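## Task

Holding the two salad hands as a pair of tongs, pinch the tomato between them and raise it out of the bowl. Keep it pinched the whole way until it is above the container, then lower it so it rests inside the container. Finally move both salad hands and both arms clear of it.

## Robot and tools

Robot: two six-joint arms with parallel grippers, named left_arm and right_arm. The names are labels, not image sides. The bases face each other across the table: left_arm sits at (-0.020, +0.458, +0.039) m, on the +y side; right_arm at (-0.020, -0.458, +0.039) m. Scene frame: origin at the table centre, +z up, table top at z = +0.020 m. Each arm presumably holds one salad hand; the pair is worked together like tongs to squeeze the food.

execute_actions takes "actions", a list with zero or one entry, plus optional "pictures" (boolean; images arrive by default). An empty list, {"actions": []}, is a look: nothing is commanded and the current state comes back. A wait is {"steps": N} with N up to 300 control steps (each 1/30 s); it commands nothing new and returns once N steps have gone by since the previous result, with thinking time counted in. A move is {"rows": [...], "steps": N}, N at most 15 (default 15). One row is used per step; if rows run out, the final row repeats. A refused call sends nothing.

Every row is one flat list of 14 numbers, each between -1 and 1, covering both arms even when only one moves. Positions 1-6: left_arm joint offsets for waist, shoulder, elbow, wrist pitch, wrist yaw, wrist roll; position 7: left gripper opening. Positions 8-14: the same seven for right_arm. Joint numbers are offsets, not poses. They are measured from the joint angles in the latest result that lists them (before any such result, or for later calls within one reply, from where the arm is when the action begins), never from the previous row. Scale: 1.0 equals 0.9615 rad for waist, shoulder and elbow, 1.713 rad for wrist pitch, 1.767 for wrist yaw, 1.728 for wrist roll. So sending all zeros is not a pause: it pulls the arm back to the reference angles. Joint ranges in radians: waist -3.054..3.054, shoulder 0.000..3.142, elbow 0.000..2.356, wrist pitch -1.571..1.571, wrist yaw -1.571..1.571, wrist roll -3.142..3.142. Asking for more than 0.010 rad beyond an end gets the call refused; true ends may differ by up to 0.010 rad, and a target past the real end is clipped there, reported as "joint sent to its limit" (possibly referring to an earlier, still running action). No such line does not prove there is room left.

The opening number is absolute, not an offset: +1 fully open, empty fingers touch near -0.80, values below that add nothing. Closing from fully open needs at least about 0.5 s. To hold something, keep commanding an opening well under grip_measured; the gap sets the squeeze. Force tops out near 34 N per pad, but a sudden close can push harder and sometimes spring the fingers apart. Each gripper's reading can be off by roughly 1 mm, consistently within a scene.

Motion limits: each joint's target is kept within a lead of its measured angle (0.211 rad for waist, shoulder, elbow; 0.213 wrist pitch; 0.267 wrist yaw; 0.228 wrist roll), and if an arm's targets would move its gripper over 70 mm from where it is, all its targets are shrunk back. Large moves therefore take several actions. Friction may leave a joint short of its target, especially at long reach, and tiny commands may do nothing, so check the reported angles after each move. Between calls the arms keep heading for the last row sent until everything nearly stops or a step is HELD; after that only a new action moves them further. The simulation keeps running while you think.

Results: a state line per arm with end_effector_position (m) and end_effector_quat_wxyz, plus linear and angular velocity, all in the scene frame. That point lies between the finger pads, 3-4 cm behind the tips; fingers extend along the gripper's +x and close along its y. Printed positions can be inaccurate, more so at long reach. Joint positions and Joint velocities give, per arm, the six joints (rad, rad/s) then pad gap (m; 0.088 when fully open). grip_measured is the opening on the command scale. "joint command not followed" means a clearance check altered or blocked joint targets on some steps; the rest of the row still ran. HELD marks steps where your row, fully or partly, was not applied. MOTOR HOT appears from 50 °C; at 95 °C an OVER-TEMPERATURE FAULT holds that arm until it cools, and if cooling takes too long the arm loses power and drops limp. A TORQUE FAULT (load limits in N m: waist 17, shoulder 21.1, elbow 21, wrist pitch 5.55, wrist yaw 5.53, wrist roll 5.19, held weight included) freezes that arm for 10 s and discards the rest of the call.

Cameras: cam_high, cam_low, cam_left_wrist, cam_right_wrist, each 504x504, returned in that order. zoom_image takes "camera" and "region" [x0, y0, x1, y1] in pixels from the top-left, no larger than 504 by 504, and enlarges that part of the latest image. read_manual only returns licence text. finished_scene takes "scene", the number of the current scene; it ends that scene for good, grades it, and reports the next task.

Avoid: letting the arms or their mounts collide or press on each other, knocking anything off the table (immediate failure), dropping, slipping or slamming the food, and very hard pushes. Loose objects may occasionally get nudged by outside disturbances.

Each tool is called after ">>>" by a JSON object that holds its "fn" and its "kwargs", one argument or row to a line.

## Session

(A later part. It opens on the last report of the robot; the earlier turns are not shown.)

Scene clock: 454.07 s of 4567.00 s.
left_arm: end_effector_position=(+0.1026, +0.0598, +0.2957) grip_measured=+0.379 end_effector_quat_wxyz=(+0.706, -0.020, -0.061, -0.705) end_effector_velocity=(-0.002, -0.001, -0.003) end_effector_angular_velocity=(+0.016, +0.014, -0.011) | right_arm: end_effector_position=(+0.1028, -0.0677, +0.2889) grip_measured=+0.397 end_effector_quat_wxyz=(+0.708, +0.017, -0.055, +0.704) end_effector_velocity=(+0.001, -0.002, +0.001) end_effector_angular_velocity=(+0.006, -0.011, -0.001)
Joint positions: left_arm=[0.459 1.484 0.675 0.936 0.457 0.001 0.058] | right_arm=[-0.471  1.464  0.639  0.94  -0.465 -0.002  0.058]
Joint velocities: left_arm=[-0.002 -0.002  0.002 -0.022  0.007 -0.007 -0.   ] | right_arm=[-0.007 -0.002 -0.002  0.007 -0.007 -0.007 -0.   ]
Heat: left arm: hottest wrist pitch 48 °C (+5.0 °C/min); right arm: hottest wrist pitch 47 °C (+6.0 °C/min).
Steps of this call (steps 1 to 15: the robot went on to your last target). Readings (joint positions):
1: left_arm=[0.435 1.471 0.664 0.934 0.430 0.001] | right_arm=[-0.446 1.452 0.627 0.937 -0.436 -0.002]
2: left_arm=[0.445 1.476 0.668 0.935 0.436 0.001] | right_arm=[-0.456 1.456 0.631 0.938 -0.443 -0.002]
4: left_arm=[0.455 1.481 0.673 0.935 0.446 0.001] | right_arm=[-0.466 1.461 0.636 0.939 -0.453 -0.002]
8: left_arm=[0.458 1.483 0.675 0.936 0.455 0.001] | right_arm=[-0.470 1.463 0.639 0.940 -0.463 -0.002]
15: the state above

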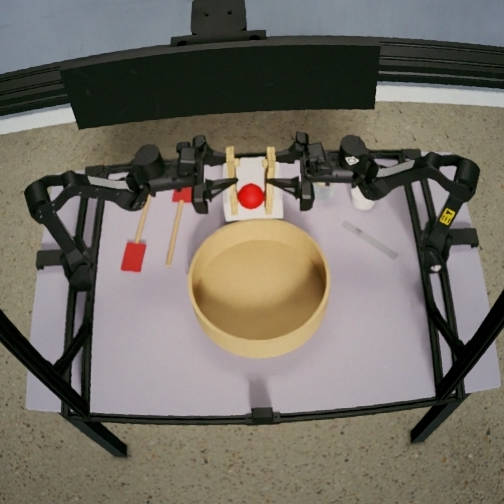

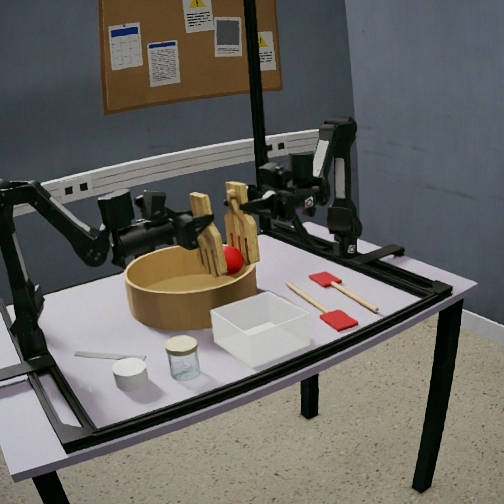

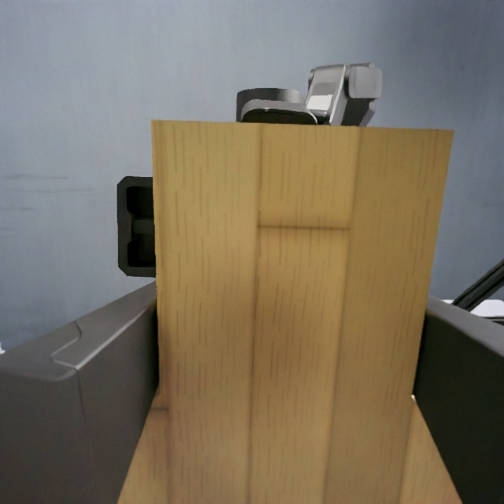

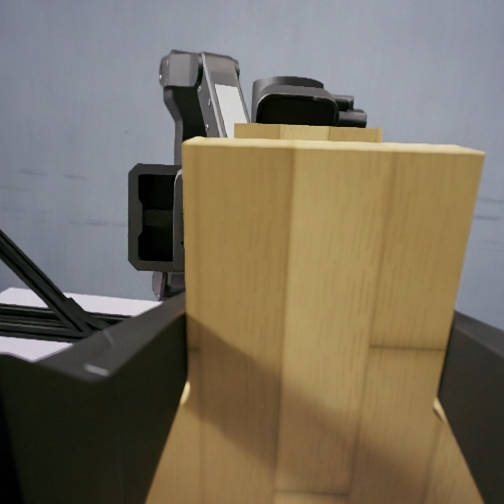

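>>> {"fn": "execute_actions", "kwargs": {
  "actions": [
    {"rows":[[0.006,0.01,0.032,0.014,0.006,0,-1,-0.006,0.01,0.034,0.015,-0.006,0,-1],[0.017,0.016,0.038,0.014,0.012,0,-1,-0.017,0.016,0.04,0.015,-0.012,0,-1],[0.028,0.023,0.044,0.014,0.018,0,-1,-0.028,0.023,0.046,0.015,-0.018,0,-1],[0.039,0.03,0.05,0.015,0.024,0,-1,-0.039,0.03,0.052,0.016,-0.024,0,-1],[0.05,0.037,0.057,0.015,0.029,0,-1,-0.05,0.037,0.059,0.016,-0.03,0,-1],[0.061,0.044,0.063,0.015,0.035,0,-1,-0.062,0.044,0.065,0.016,-0.036,0,-1],[0.072,0.051,0.07,0.016,0.041,0,-1,-0.073,0.052,0.072,0.017,-0.042,0,-1],[0.083,0.058,0.077,0.016,0.047,0,-1,-0.084,0.059,0.079,0.017,-0.048,0,-1],[0.094,0.066,0.084,0.016,0.053,0,-1,-0.095,0.067,0.086,0.017,-0.054,0,-1],[0.105,0.073,0.091,0.017,0.058,0,-1,-0.106,0.074,0.094,0.018,-0.06,0,-1],[0.116,0.081,0.098,0.017,0.064,0,-1,-0.118,0.082,0.101,0.018,-0.066,0,-1],[0.127,0.089,0.105,0.017,0.07,0,-1,-0.129,0.09,0.108,0.018,-0.072,0,-1],[0.138,0.097,0.113,0.018,0.076,0,-1,-0.14,0.098,0.116,0.019,-0.078,0,-1],[0.149,0.105,0.12,0.018,0.081,0,-1,-0.151,0.107,0.124,0.019,-0.084,0,-1]]}
  ],
  "pictures": false
}}

>>> {"fn": "execute_actions", "kwargs": {
  "actions": [
    {"steps":12}
  ],
  "pictures": false
}}

>>> {"fn": "execute_actions", "kwargs": {
  "actions": [
    {"rows":[[0.004,0.011,0.034,0.012,0.005,0,-1,-0.004,0.011,0.036,0.013,-0.005,0,-1],[0.013,0.018,0.042,0.012,0.01,0,-1,-0.013,0.018,0.044,0.013,-0.01,0,-1],[0.023,0.026,0.05,0.012,0.015,0,-1,-0.023,0.026,0.052,0.013,-0.015,0,-1],[0.032,0.034,0.058,0.012,0.02,0,-1,-0.032,0.034,0.06,0.013,-0.02,0,-1],[0.042,0.042,0.066,0.012,0.025,0,-1,-0.042,0.042,0.068,0.013,-0.025,0,-1],[0.051,0.05,0.075,0.012,0.03,0,-1,-0.051,0.05,0.077,0.013,-0.03,0,-1],[0.061,0.058,0.083,0.012,0.035,0,-1,-0.061,0.059,0.085,0.013,-0.035,0,-1],[0.07,0.067,0.092,0.012,0.04,0,-1,-0.071,0.068,0.094,0.013,-0.04,0,-1],[0.08,0.075,0.101,0.012,0.045,0,-1,-0.081,0.076,0.103,0.013,-0.045,0,-1],[0.089,0.084,0.11,0.012,0.05,0,-1,-0.09,0.085,0.113,0.013,-0.051,0,-1],[0.099,0.093,0.119,0.012,0.055,0,-1,-0.1,0.094,0.122,0.013,-0.056,0,-1],[0.108,0.102,0.129,0.012,0.06,0,-1,-0.109,0.103,0.132,0.013,-0.061,0,-1],[0.118,0.111,0.138,0.012,0.065,0,-1,-0.119,0.113,0.142,0.013,-0.066,0,-1],[0.127,0.12,0.148,0.012,0.07,0,-1,-0.128,0.122,0.152,0.013,-0.071,0,-1]]}
  ],
  "pictures": false
}}

>>> {"fn": "execute_actions", "kwargs": {
  "actions": [
    {"steps":15}
  ]
}}

>>> {"fn": "zoom_image", "kwargs": {
  "camera": "cam_low",
  "region": [170,170,370,370]
}}

Scene clock: 478.00 s of 4567.00 s.
left_arm: end_effector_position=(+0.1455, +0.0599, +0.2998) grip_measured=+0.379 end_effector_quat_wxyz=(+0.708, -0.015, -0.073, -0.702) end_effector_velocity=(+0.105, +0.003, +0.001) end_effector_angular_velocity=(-0.003, -0.019, +0.113) | right_arm: end_effector_position=(+0.1458, -0.0680, +0.2938) grip_measured=+0.397 end_effector_quat_wxyz=(+0.710, +0.012, -0.068, +0.701) end_effector_velocity=(+0.098, -0.001, +0.005) end_effector_angular_velocity=(+0.008, -0.043, -0.071)
Joint positions: left_arm=[0.587 1.565 0.757 0.956 0.579 0.001 0.058] | right_arm=[-0.601  1.546  0.722  0.961 -0.589 -0.002  0.058]
Joint velocities: left_arm=[ 0.252  0.178  0.173  0.022  0.139 -0.007  0.   ] | right_arm=[-0.252  0.183  0.188  0.022 -0.183 -0.007  0.   ]
Heat: left arm: hottest wrist pitch 49 °C (+5.0 °C/min); right arm: hottest wrist pitch 47 °C (+4.0 °C/min).
Steps of this call (steps 1 to 15: the robot went on to your last target; steps 16 to 703: nothing new was sent; steps 704 to 718: all 15 steps of this action). Readings (joint positions):
704: left_arm=[0.460 1.487 0.680 0.938 0.459 0.001] | right_arm=[-0.472 1.467 0.644 0.943 -0.467 -0.002]
705: left_arm=[0.462 1.488 0.681 0.940 0.465 0.001] | right_arm=[-0.475 1.468 0.645 0.945 -0.472 -0.002]
707: left_arm=[0.475 1.493 0.687 0.945 0.478 0.001] | right_arm=[-0.488 1.474 0.650 0.949 -0.486 -0.002]
711: left_arm=[0.515 1.515 0.711 0.950 0.512 0.001] | right_arm=[-0.529 1.497 0.673 0.955 -0.520 -0.002]
718: the state above

Scene clock: 478.40 s of 4567.00 s.
left_arm: end_effector_position=(+0.1515, +0.0598, +0.3000) grip_measured=+0.379 end_effector_quat_wxyz=(+0.707, -0.014, -0.074, -0.703) end_effector_velocity=(-0.000, +0.000, +0.001) end_effector_angular_velocity=(-0.007, +0.004, +0.004) | right_arm: end_effector_position=(+0.1519, -0.0679, +0.2941) grip_measured=+0.397 end_effector_quat_wxyz=(+0.709, +0.011, -0.069, +0.702) end_effector_velocity=(-0.000, -0.001, +0.000) end_effector_angular_velocity=(-0.004, +0.006, +0.015)
Joint positions: left_arm=[0.604 1.578 0.771 0.958 0.598 0.001 0.058] | right_arm=[-0.619  1.56   0.737  0.963 -0.609 -0.002  0.058]
Joint velocities: left_arm=[-0.002 -0.002 -0.002  0.007 -0.007 -0.007 -0.   ] | right_arm=[-0.007 -0.002  0.002 -0.007 -0.022  0.007  0.   ]
Heat: left arm: hottest wrist pitch 49 °C (+5.1 °C/min); right arm: hottest wrist pitch 47 °C (+3.0 °C/min).
Steps of this call (steps 1 to 12: the robot went on to your last target). Readings (joint positions):
1: left_arm=[0.594 1.570 0.762 0.957 0.583 0.001] | right_arm=[-0.608 1.552 0.727 0.962 -0.594 -0.002]
2: left_arm=[0.599 1.574 0.766 0.957 0.586 0.001] | right_arm=[-0.613 1.555 0.731 0.963 -0.597 -0.002]
4: left_arm=[0.603 1.577 0.769 0.957 0.592 0.001] | right_arm=[-0.617 1.558 0.735 0.963 -0.604 -0.002]
8: left_arm=[0.603 1.578 0.771 0.958 0.597 0.001] | right_arm=[-0.618 1.560 0.736 0.963 -0.608 -0.002]
12: the state above

Scene clock: 478.90 s of 4567.00 s.
left_arm: end_effector_position=(+0.1955, +0.0608, +0.3047) grip_measured=+0.379 end_effector_quat_wxyz=(+0.709, -0.007, -0.088, -0.700) end_effector_velocity=(+0.102, +0.003, -0.000) end_effector_angular_velocity=(-0.002, -0.053, +0.093) | right_arm: end_effector_position=(+0.1962, -0.0690, +0.2993) grip_measured=+0.397 end_effector_quat_wxyz=(+0.711, +0.004, -0.083, +0.699) end_effector_velocity=(+0.100, -0.003, +0.007) end_effector_angular_velocity=(+0.026, -0.062, -0.076)
Joint positions: left_arm=[0.714 1.671 0.878 0.969 0.702 0.001 0.058] | right_arm=[-0.731  1.655  0.845  0.976 -0.714 -0.002  0.058]
Joint velocities: left_arm=[0.212 0.208 0.222 0.007 0.125 0.022 0.   ] | right_arm=[-0.212  0.212  0.232  0.037 -0.139 -0.007 -0.   ]
Heat: left arm: hottest wrist pitch 49 °C (+5.0 °C/min); right arm: hottest wrist pitch 47 °C (+3.0 °C/min).
Steps of this call (steps 1 to 15: all 15 steps of this action). Readings (joint positions):
1: left_arm=[0.605 1.579 0.773 0.958 0.600 0.001] | right_arm=[-0.620 1.561 0.738 0.964 -0.612 -0.002]
2: left_arm=[0.607 1.581 0.775 0.960 0.604 0.001] | right_arm=[-0.623 1.563 0.741 0.965 -0.616 -0.002]
4: left_arm=[0.619 1.588 0.786 0.964 0.615 0.001] | right_arm=[-0.635 1.571 0.750 0.969 -0.626 -0.002]
8: left_arm=[0.655 1.614 0.817 0.967 0.644 0.001] | right_arm=[-0.671 1.598 0.782 0.973 -0.654 -0.002]
15: the state above

Scene clock: 479.40 s of 4567.00 s.
left_arm: end_effector_position=(+0.2017, +0.0609, +0.3050) grip_measured=+0.379 end_effector_quat_wxyz=(+0.708, -0.005, -0.089, -0.701) end_effector_velocity=(-0.000, -0.000, -0.001) end_effector_angular_velocity=(+0.005, +0.013, +0.004) | right_arm: end_effector_position=(+0.2021, -0.0689, +0.2997) grip_measured=+0.397 end_effector_quat_wxyz=(+0.710, +0.003, -0.085, +0.700) end_effector_velocity=(-0.000, -0.001, -0.004) end_effector_angular_velocity=(-0.017, +0.007, +0.004)
Joint positions: left_arm=[0.729 1.686 0.895 0.969 0.719 0.001 0.058] | right_arm=[-0.746  1.671  0.863  0.976 -0.732 -0.002  0.058]
Joint velocities: left_arm=[-0.002 -0.002 -0.002 -0.007 -0.007 -0.007 -0.   ] | right_arm=[-0.002 -0.002 -0.002 -0.022 -0.007 -0.007 -0.   ]
Heat: left arm: hottest wrist pitch 49 °C (+5.1 °C/min); right arm: hottest wrist pitch 47 °C (+3.0 °C/min).
Steps of this call (steps 1 to 15: the robot went on to your last target). Readings (joint positions):
1: left_arm=[0.721 1.677 0.884 0.969 0.705 0.001] | right_arm=[-0.737 1.661 0.851 0.976 -0.718 -0.002]
2: left_arm=[0.725 1.681 0.888 0.969 0.708 0.001] | right_arm=[-0.740 1.665 0.856 0.976 -0.721 -0.002]
4: left_arm=[0.728 1.685 0.892 0.969 0.713 0.001] | right_arm=[-0.743 1.668 0.860 0.976 -0.726 -0.002]
8: left_arm=[0.729 1.686 0.894 0.969 0.718 0.001] | right_arm=[-0.745 1.669 0.862 0.976 -0.731 -0.002]
15: the state above

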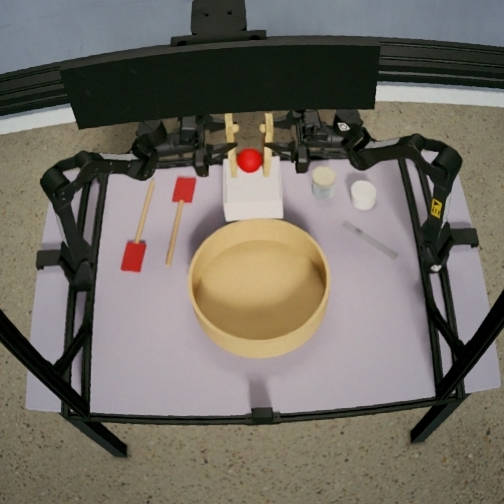

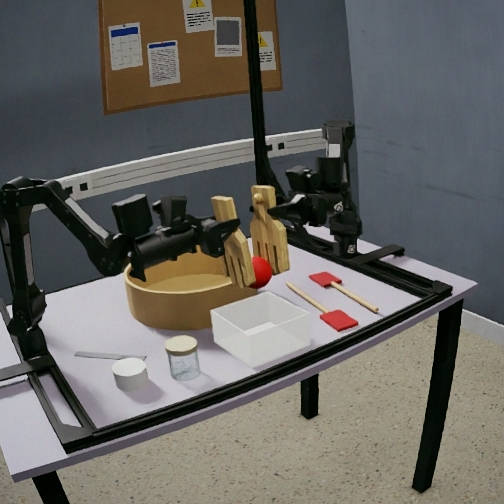

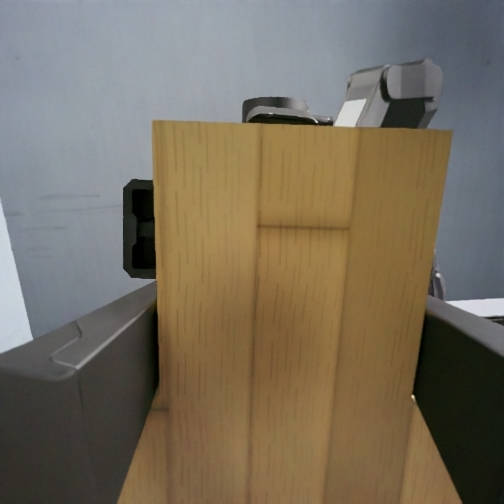

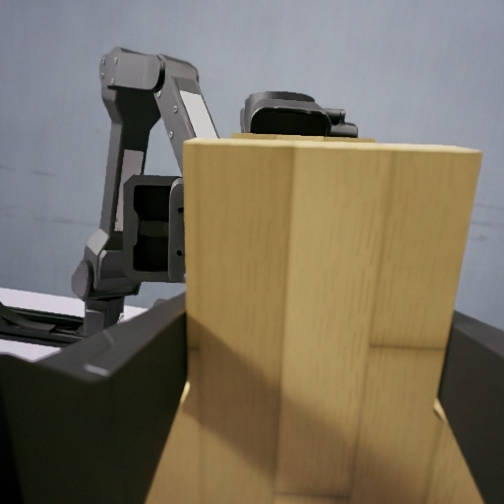

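Region (170, 170, 370, 370) of cam_low's 504x504 image, scaled by 2.520, with more detail than that image has.

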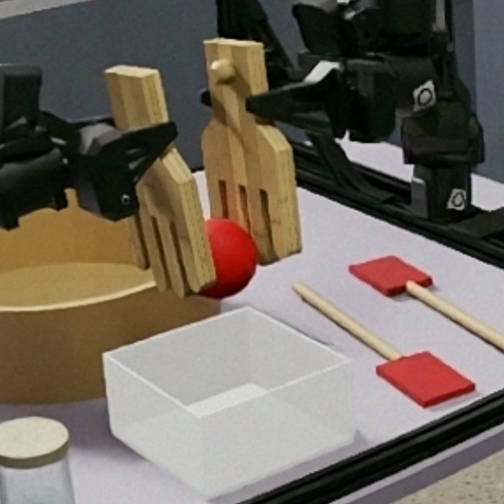

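>>> {"fn": "execute_actions", "kwargs": {
  "actions": [
    {"rows":[[-0.004,0.01,0.022,0.016,0,-0.004,-1,0.004,0.01,0.022,0.016,0,0.004,-1],[-0.004,0.018,0.015,0.025,0,-0.008,-1,0.004,0.018,0.015,0.025,0,0.008,-1],[-0.004,0.026,0.008,0.034,0,-0.012,-1,0.004,0.026,0.008,0.034,0,0.012,-1],[-0.004,0.034,0.001,0.043,0,-0.016,-1,0.004,0.034,0.001,0.043,0,0.016,-1],[-0.004,0.043,-0.006,0.052,0,-0.02,-1,0.004,0.043,-0.006,0.052,0,0.02,-1],[-0.004,0.052,-0.013,0.061,0,-0.024,-1,0.004,0.052,-0.013,0.061,0,0.024,-1],[-0.004,0.061,-0.019,0.07,0,-0.028,-1,0.004,0.061,-0.019,0.07,0,0.028,-1],[-0.004,0.07,-0.026,0.079,0,-0.032,-1,0.004,0.07,-0.026,0.079,0,0.032,-1],[-0.004,0.079,-0.032,0.088,0,-0.036,-1,0.004,0.079,-0.032,0.088,0,0.036,-1],[-0.004,0.089,-0.038,0.097,0,-0.04,-1,0.004,0.089,-0.038,0.097,0,0.04,-1],[-0.004,0.098,-0.044,0.106,0,-0.044,-1,0.004,0.098,-0.044,0.106,0,0.044,-1],[-0.004,0.108,-0.05,0.114,0,-0.048,-1,0.004,0.108,-0.05,0.114,0,0.048,-1],[-0.004,0.118,-0.056,0.122,0,-0.052,-1,0.004,0.118,-0.056,0.122,0,0.052,-1],[-0.004,0.128,-0.061,0.128,0,-0.056,-1,0.004,0.128,-0.061,0.128,0,0.056,-1]]}
  ],
  "pictures": false
}}

>>> {"fn": "execute_actions", "kwargs": {
  "actions": [
    {"steps":15}
  ]
}}

>>> {"fn": "zoom_image", "kwargs": {
  "camera": "cam_low",
  "region": [170,170,370,370]
}}

Scene clock: 495.33 s of 4567.00 s.
left_arm: end_effector_position=(+0.2066, +0.0606, +0.2761) grip_measured=+0.379 end_effector_quat_wxyz=(+0.709, -0.035, -0.078, -0.700) end_effector_velocity=(-0.003, -0.010, -0.108) end_effector_angular_velocity=(+0.101, +0.247, -0.039) | right_arm: end_effector_position=(+0.2066, -0.0689, +0.2724) grip_measured=+0.397 end_effector_quat_wxyz=(+0.710, +0.032, -0.075, +0.699) end_effector_velocity=(-0.009, +0.010, -0.108) end_effector_angular_velocity=(-0.112, +0.220, +0.077)
Joint positions: left_arm=[ 0.737  1.786  0.846  1.154  0.719 -0.081  0.058] | right_arm=[-0.753  1.77   0.814  1.161 -0.732  0.079  0.058]
Joint velocities: left_arm=[-0.022  0.237 -0.129  0.227 -0.007 -0.154  0.   ] | right_arm=[ 0.022  0.237 -0.125  0.212 -0.037  0.125 -0.   ]
Heat: left arm: hottest wrist pitch 48 °C (+2.0 °C/min); right arm: hottest wrist pitch 46 °C (+0.0 °C/min).
Steps of this call (steps 1 to 15: the robot went on to your last target; steps 16 to 463: nothing new was sent; steps 464 to 478: all 15 steps of this action). Readings (joint positions):
464: left_arm=[0.729 1.689 0.898 0.973 0.719 0.001] | right_arm=[-0.746 1.672 0.866 0.980 -0.732 -0.002]
465: left_arm=[0.730 1.690 0.898 0.979 0.719 -0.002] | right_arm=[-0.746 1.674 0.866 0.986 -0.732 0.000]
467: left_arm=[0.734 1.696 0.898 1.001 0.719 -0.011] | right_arm=[-0.750 1.681 0.866 1.008 -0.732 0.009]
471: left_arm=[0.739 1.719 0.887 1.057 0.719 -0.035] | right_arm=[-0.755 1.705 0.855 1.064 -0.732 0.033]
478: the state above

Scene clock: 495.83 s of 4567.00 s.
left_arm: end_effector_position=(+0.2056, +0.0600, +0.2687) grip_measured=+0.379 end_effector_quat_wxyz=(+0.708, -0.039, -0.071, -0.702) end_effector_velocity=(-0.000, +0.001, +0.003) end_effector_angular_velocity=(-0.001, +0.004, -0.006) | right_arm: end_effector_position=(+0.2055, -0.0684, +0.2653) grip_measured=+0.397 end_effector_quat_wxyz=(+0.709, +0.037, -0.068, +0.701) end_effector_velocity=(-0.001, -0.002, +0.001) end_effector_angular_velocity=(+0.003, +0.014, +0.017)
Joint positions: left_arm=[ 0.735  1.805  0.835  1.179  0.719 -0.094  0.058] | right_arm=[-0.751  1.788  0.803  1.185 -0.732  0.092  0.058]
Joint velocities: left_arm=[ 0.002 -0.007  0.002 -0.007  0.007 -0.007 -0.   ] | right_arm=[-0.007 -0.002 -0.002  0.007 -0.022  0.022 -0.   ]
Heat: left arm: hottest wrist pitch 48 °C (+2.0 °C/min); right arm: hottest wrist pitch 46 °C (+0.0 °C/min).
Steps of this call (steps 1 to 15: the robot went on to your last target). Readings (joint positions):
1: left_arm=[0.737 1.794 0.842 1.160 0.719 -0.084] | right_arm=[-0.752 1.777 0.811 1.167 -0.732 0.083]
2: left_arm=[0.735 1.799 0.840 1.165 0.719 -0.087] | right_arm=[-0.751 1.782 0.808 1.172 -0.732 0.085]
4: left_arm=[0.734 1.804 0.836 1.172 0.719 -0.091] | right_arm=[-0.751 1.787 0.805 1.179 -0.732 0.089]
8: left_arm=[0.735 1.805 0.835 1.177 0.719 -0.093] | right_arm=[-0.751 1.788 0.803 1.184 -0.732 0.091]
15: the state above

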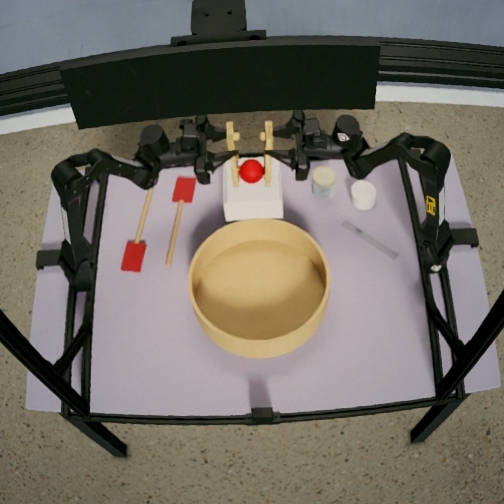

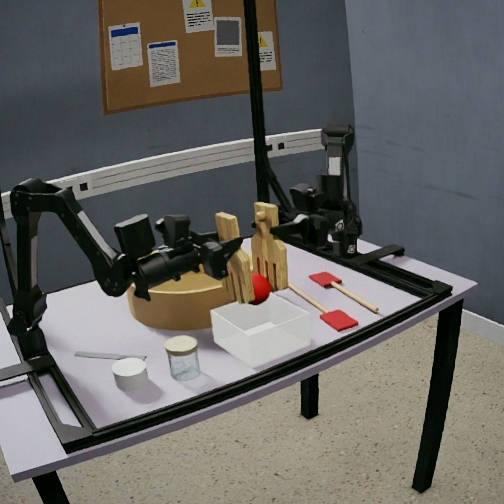

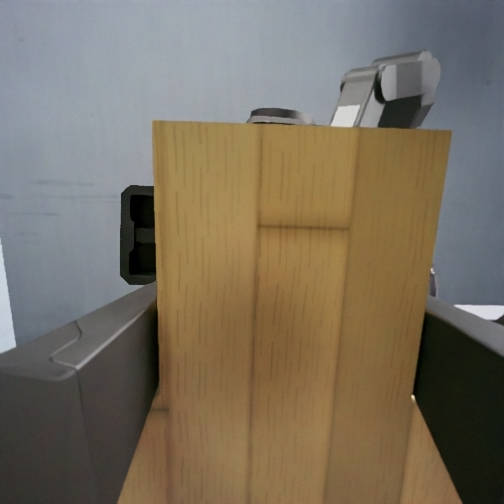

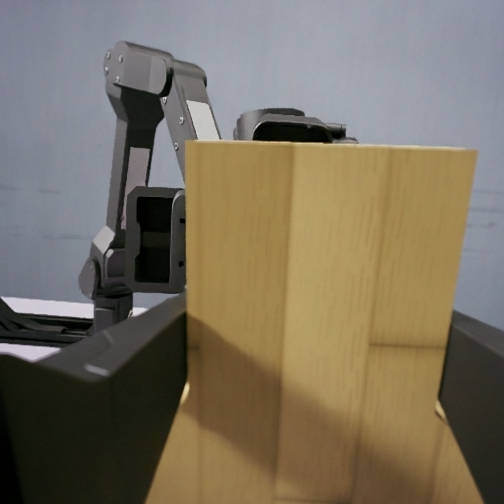

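Region (170, 170, 370, 370) of cam_low's 504x504 image, scaled by 2.520, with more detail than that image has.

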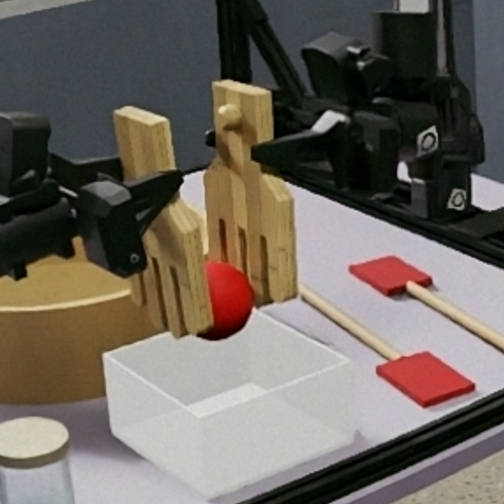

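>>> {"fn": "execute_actions", "kwargs": {
  "actions": [
    {"rows":[[-0.008,0.012,0.008,0.01,0,0,-1,0.008,0.012,0.008,0.01,0,0,-1],[-0.008,0.024,0.003,0.019,0,0,-1,0.008,0.024,0.003,0.019,0,0,-1],[-0.008,0.036,-0.002,0.028,0,0,-1,0.008,0.036,-0.002,0.028,0,0,-1],[-0.008,0.048,-0.007,0.037,0,0,-1,0.008,0.048,-0.007,0.037,0,0,-1],[-0.008,0.06,-0.012,0.046,0,0,-1,0.008,0.06,-0.012,0.046,0,0,-1],[-0.008,0.073,-0.017,0.055,0,0,-1,0.008,0.073,-0.017,0.055,0,0,-1],[-0.008,0.085,-0.021,0.064,0,0,-1,0.008,0.085,-0.021,0.064,0,0,-1],[-0.008,0.098,-0.026,0.073,0,0,-1,0.008,0.098,-0.026,0.073,0,0,-1],[-0.008,0.111,-0.03,0.082,0,0,-1,0.008,0.111,-0.03,0.082,0,0,-1],[-0.008,0.124,-0.034,0.091,0,0,-1,0.008,0.124,-0.034,0.091,0,0,-1],[-0.008,0.137,-0.038,0.1,0,0,-1,0.008,0.137,-0.038,0.1,0,0,-1],[-0.008,0.15,-0.042,0.109,0,0,-1,0.008,0.15,-0.042,0.109,0,0,-1],[-0.008,0.163,-0.046,0.117,0,0,-1,0.008,0.163,-0.046,0.117,0,0,-1],[-0.008,0.176,-0.049,0.124,0,0,-1,0.008,0.176,-0.049,0.124,0,0,-1]]}
  ],
  "pictures": false
}}

>>> {"fn": "execute_actions", "kwargs": {
  "actions": [
    {"steps":15}
  ]
}}

>>> {"fn": "zoom_image", "kwargs": {
  "camera": "cam_low",
  "region": [170,170,370,370]
}}

Scene clock: 509.93 s of 4567.00 s.
left_arm: end_effector_position=(+0.2070, +0.0581, +0.2260) grip_measured=+0.379 end_effector_quat_wxyz=(+0.707, -0.039, -0.070, -0.702) end_effector_velocity=(-0.009, -0.011, -0.106) end_effector_angular_velocity=(+0.082, +0.087, -0.016) | right_arm: end_effector_position=(+0.2067, -0.0666, +0.2248) grip_measured=+0.397 end_effector_quat_wxyz=(+0.709, +0.037, -0.068, +0.701) end_effector_velocity=(-0.007, +0.008, -0.105) end_effector_angular_velocity=(-0.092, +0.077, +0.028)
Joint positions: left_arm=[ 0.734  1.946  0.795  1.357  0.719 -0.094  0.058] | right_arm=[-0.75   1.927  0.765  1.364 -0.732  0.092  0.058]
Joint velocities: left_arm=[-0.037  0.3   -0.071  0.256 -0.022 -0.007  0.   ] | right_arm=[ 0.022  0.295 -0.071  0.242 -0.007 -0.007 -0.   ]
Heat: left arm: hottest wrist pitch 48 °C (+0.0 °C/min); right arm: hottest wrist pitch 46 °C (-1.0 °C/min).
Steps of this call (steps 1 to 15: the robot went on to your last target; steps 16 to 408: nothing new was sent; steps 409 to 423: all 15 steps of this action). Readings (joint positions):
409: left_arm=[0.730 1.806 0.834 1.182 0.719 -0.094] | right_arm=[-0.747 1.789 0.802 1.190 -0.732 0.092]
410: left_arm=[0.730 1.808 0.834 1.186 0.719 -0.094] | right_arm=[-0.747 1.791 0.802 1.193 -0.732 0.092]
412: left_arm=[0.733 1.818 0.833 1.205 0.719 -0.094] | right_arm=[-0.750 1.801 0.801 1.211 -0.732 0.092]
416: left_arm=[0.737 1.858 0.821 1.257 0.719 -0.094] | right_arm=[-0.753 1.841 0.790 1.264 -0.732 0.092]
423: the state above

Scene clock: 510.43 s of 4567.00 s.
left_arm: end_effector_position=(+0.2047, +0.0570, +0.2201) grip_measured=+0.379 end_effector_quat_wxyz=(+0.706, -0.040, -0.071, -0.704) end_effector_velocity=(+0.002, +0.000, +0.002) end_effector_angular_velocity=(-0.008, +0.006, +0.018) | right_arm: end_effector_position=(+0.2047, -0.0656, +0.2191) grip_measured=+0.397 end_effector_quat_wxyz=(+0.707, +0.037, -0.069, +0.703) end_effector_velocity=(-0.001, -0.001, +0.000) end_effector_angular_velocity=(+0.003, -0.008, -0.006)
Joint positions: left_arm=[ 0.729  1.968  0.79   1.385  0.719 -0.094  0.058] | right_arm=[-0.745  1.949  0.76   1.392 -0.732  0.092  0.058]
Joint velocities: left_arm=[-0.002 -0.002 -0.002  0.007 -0.022 -0.007 -0.   ] | right_arm=[ 0.002 -0.002 -0.007  0.007  0.007 -0.007 -0.   ]
Heat: left arm: hottest wrist pitch 48 °C (+0.0 °C/min); right arm: hottest wrist pitch 46 °C (-1.0 °C/min).
Steps of this call (steps 1 to 15: the robot went on to your last target). Readings (joint positions):
1: left_arm=[0.733 1.954 0.793 1.363 0.719 -0.094] | right_arm=[-0.749 1.936 0.763 1.370 -0.732 0.092]
2: left_arm=[0.732 1.961 0.791 1.368 0.719 -0.094] | right_arm=[-0.748 1.942 0.761 1.375 -0.732 0.092]
4: left_arm=[0.730 1.967 0.790 1.376 0.719 -0.094] | right_arm=[-0.746 1.948 0.760 1.383 -0.732 0.092]
8: left_arm=[0.729 1.967 0.790 1.384 0.719 -0.094] | right_arm=[-0.745 1.949 0.760 1.391 -0.732 0.092]
15: the state above

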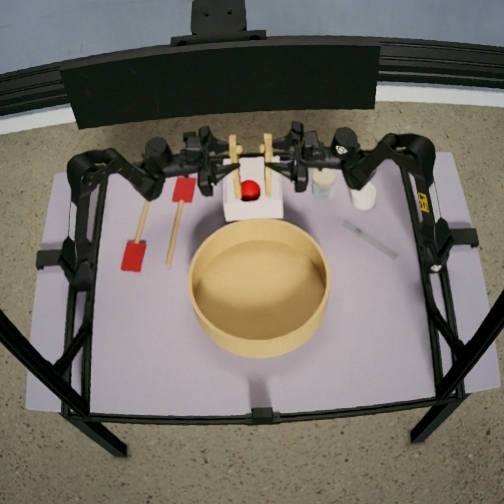

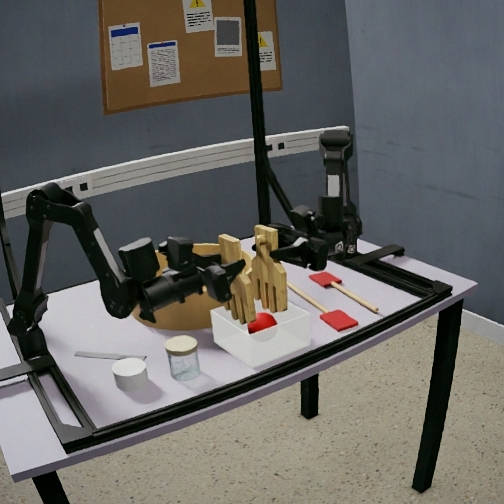

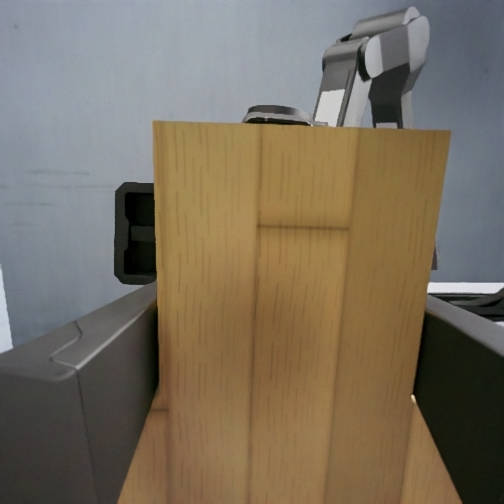

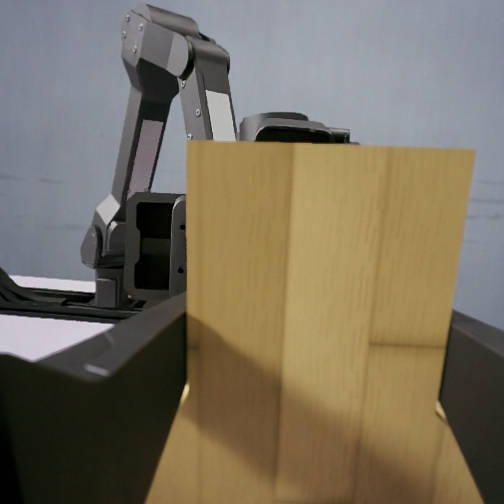

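Region (170, 170, 370, 370) of cam_low's 504x504 image, scaled by 2.520, with more detail than that image has.

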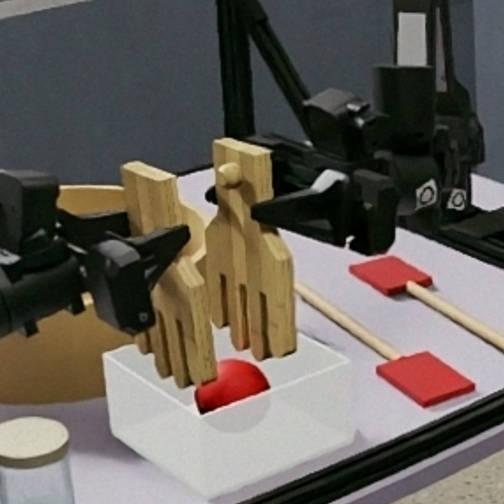

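>>> {"fn": "execute_actions", "kwargs": {
  "actions": [
    {"rows":[[0,-0.04,-0.01,-0.01,0,0,-1,0,-0.04,-0.01,-0.01,0,0,-1],[0,-0.08,-0.02,-0.02,0,0,-1,0,-0.08,-0.02,-0.02,0,0,-1],[0,-0.12,-0.03,-0.04,0,0,-1,0,-0.12,-0.03,-0.04,0,0,-1],[0,-0.16,-0.04,-0.06,0,0,-1,0,-0.16,-0.04,-0.06,0,0,-1],[0,-0.2,-0.05,-0.08,0,0,-1,0,-0.2,-0.05,-0.08,0,0,-1],[0,-0.25,-0.07,-0.1,0,0,-1,0,-0.25,-0.07,-0.1,0,0,-1],[0,-0.3,-0.09,-0.12,0,0,-1,0,-0.3,-0.09,-0.12,0,0,-1],[0,-0.35,-0.11,-0.14,0,0,-1,0,-0.35,-0.11,-0.14,0,0,-1],[0,-0.4,-0.13,-0.16,0,0,-1,0,-0.4,-0.13,-0.16,0,0,-1],[0,-0.46,-0.16,-0.18,0,0,-1,0,-0.46,-0.16,-0.18,0,0,-1],[0,-0.52,-0.19,-0.2,0,0,-1,0,-0.52,-0.19,-0.2,0,0,-1],[0,-0.58,-0.22,-0.22,0,0,-1,0,-0.58,-0.22,-0.22,0,0,-1],[0,-0.64,-0.25,-0.24,0,0,-1,0,-0.64,-0.25,-0.24,0,0,-1],[0,-0.7,-0.28,-0.25,0,0,-1,0,-0.7,-0.28,-0.25,0,0,-1],[0,-0.75,-0.3,-0.26,0,0,-1,0,-0.75,-0.3,-0.26,0,0,-1]]}
  ],
  "pictures": false
}}

>>> {"fn": "execute_actions", "kwargs": {
  "actions": [
    {"steps":30}
  ]
}}

Scene clock: 519.80 s of 4567.00 s.
left_arm: end_effector_position=(+0.1485, +0.1201, +0.2973) grip_measured=+0.379 end_effector_quat_wxyz=(+0.706, -0.039, -0.059, -0.704) end_effector_velocity=(-0.202, +0.231, +0.110) end_effector_angular_velocity=(-0.041, -0.024, +0.023) | right_arm: end_effector_position=(+0.1478, -0.1273, +0.2934) grip_measured=+0.397 end_effector_quat_wxyz=(+0.708, +0.037, -0.058, +0.703) end_effector_velocity=(-0.205, -0.225, +0.098) end_effector_angular_velocity=(+0.026, -0.033, -0.001)
Joint positions: left_arm=[ 0.729  1.402  0.578  1.009  0.719 -0.094  0.058] | right_arm=[-0.745  1.383  0.549  1.016 -0.732  0.093  0.058]
Joint velocities: left_arm=[ 0.002 -1.619 -0.799 -0.769 -0.022 -0.007 -0.   ] | right_arm=[-0.007 -1.614 -0.794 -0.784 -0.007 -0.007  0.   ]
Heat: left arm: hottest wrist pitch 47 °C (-1.0 °C/min); right arm: hottest wrist pitch 45 °C (-2.0 °C/min).
Steps of this call (steps 1 to 15: the robot went on to your last target; steps 16 to 266: nothing new was sent; steps 267 to 281: all 15 steps of this action). Readings (joint positions):
267: left_arm=[0.729 1.967 0.790 1.385 0.719 -0.094] | right_arm=[-0.745 1.949 0.759 1.391 -0.732 0.092]
268: left_arm=[0.729 1.959 0.787 1.375 0.719 -0.094] | right_arm=[-0.745 1.941 0.757 1.381 -0.732 0.093]
270: left_arm=[0.729 1.921 0.772 1.336 0.719 -0.094] | right_arm=[-0.745 1.902 0.743 1.342 -0.732 0.093]
274: left_arm=[0.729 1.770 0.730 1.228 0.719 -0.094] | right_arm=[-0.745 1.750 0.702 1.235 -0.732 0.093]
281: the state above

Scene clock: 520.80 s of 4567.00 s.
left_arm: end_effector_position=(+0.1300, +0.1404, +0.3048) grip_measured=+0.379 end_effector_quat_wxyz=(+0.706, -0.039, -0.062, -0.705) end_effector_velocity=(+0.000, -0.000, -0.001) end_effector_angular_velocity=(+0.005, +0.013, +0.004) | right_arm: end_effector_position=(+0.1292, -0.1471, +0.3003) grip_measured=+0.397 end_effector_quat_wxyz=(+0.707, +0.037, -0.061, +0.704) end_effector_velocity=(+0.001, -0.001, -0.002) end_effector_angular_velocity=(-0.006, -0.003, -0.001)
Joint positions: left_arm=[ 0.729  1.258  0.508  0.94   0.721 -0.094  0.058] | right_arm=[-0.745  1.239  0.479  0.946 -0.734  0.092  0.058]
Joint velocities: left_arm=[-0.002 -0.002 -0.002 -0.007 -0.007 -0.007 -0.   ] | right_arm=[-0.007 -0.002 -0.002 -0.007 -0.007 -0.007 -0.   ]
Heat: left arm: hottest wrist pitch 47 °C (-1.0 °C/min); right arm: hottest wrist pitch 45 °C (-2.0 °C/min).
Steps of this call (steps 1 to 30: the robot went on to your last target). Readings (joint positions):
1: left_arm=[0.729 1.355 0.555 0.990 0.720 -0.094] | right_arm=[-0.745 1.336 0.526 0.997 -0.733 0.093]
2: left_arm=[0.729 1.319 0.539 0.978 0.721 -0.094] | right_arm=[-0.745 1.301 0.510 0.985 -0.734 0.093]
4: left_arm=[0.729 1.280 0.526 0.962 0.721 -0.094] | right_arm=[-0.745 1.263 0.497 0.968 -0.734 0.092]
8: left_arm=[0.729 1.263 0.513 0.944 0.721 -0.094] | right_arm=[-0.745 1.245 0.484 0.950 -0.734 0.092]
30: the state above
All arms were judged still, so your last target was given up. Only a new action makes them travel on or press farther. Fingers that are still opening or closing keep moving.

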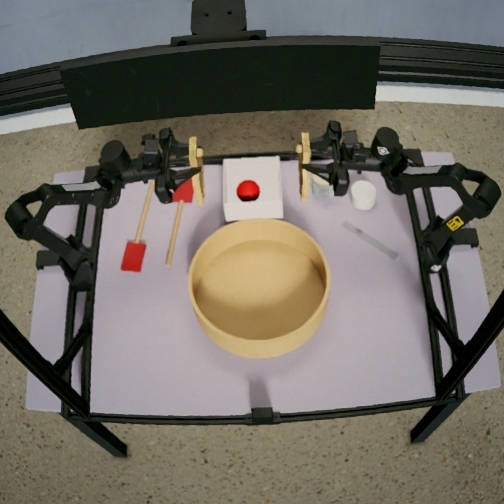

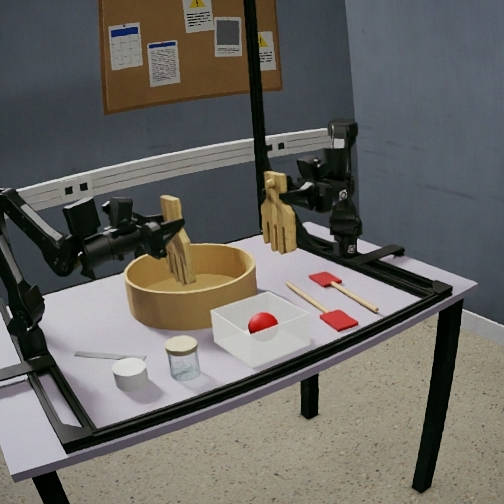

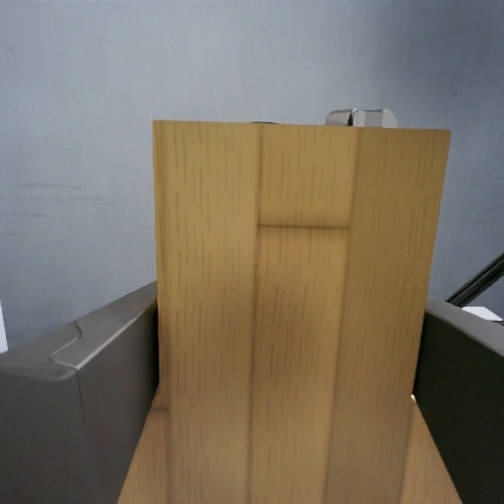

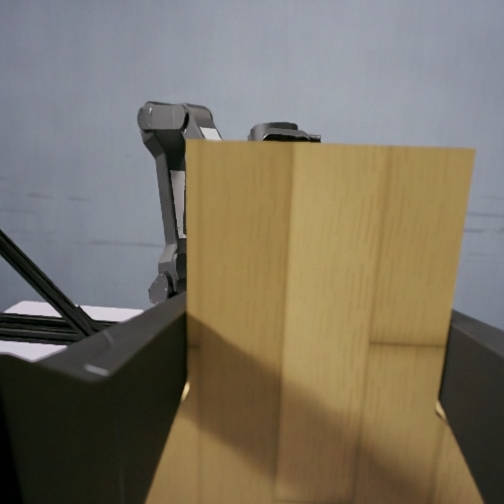

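>>> {"fn": "finished_scene", "kwargs": {
  "scene": 2
}}

The scene is finished: the task was done.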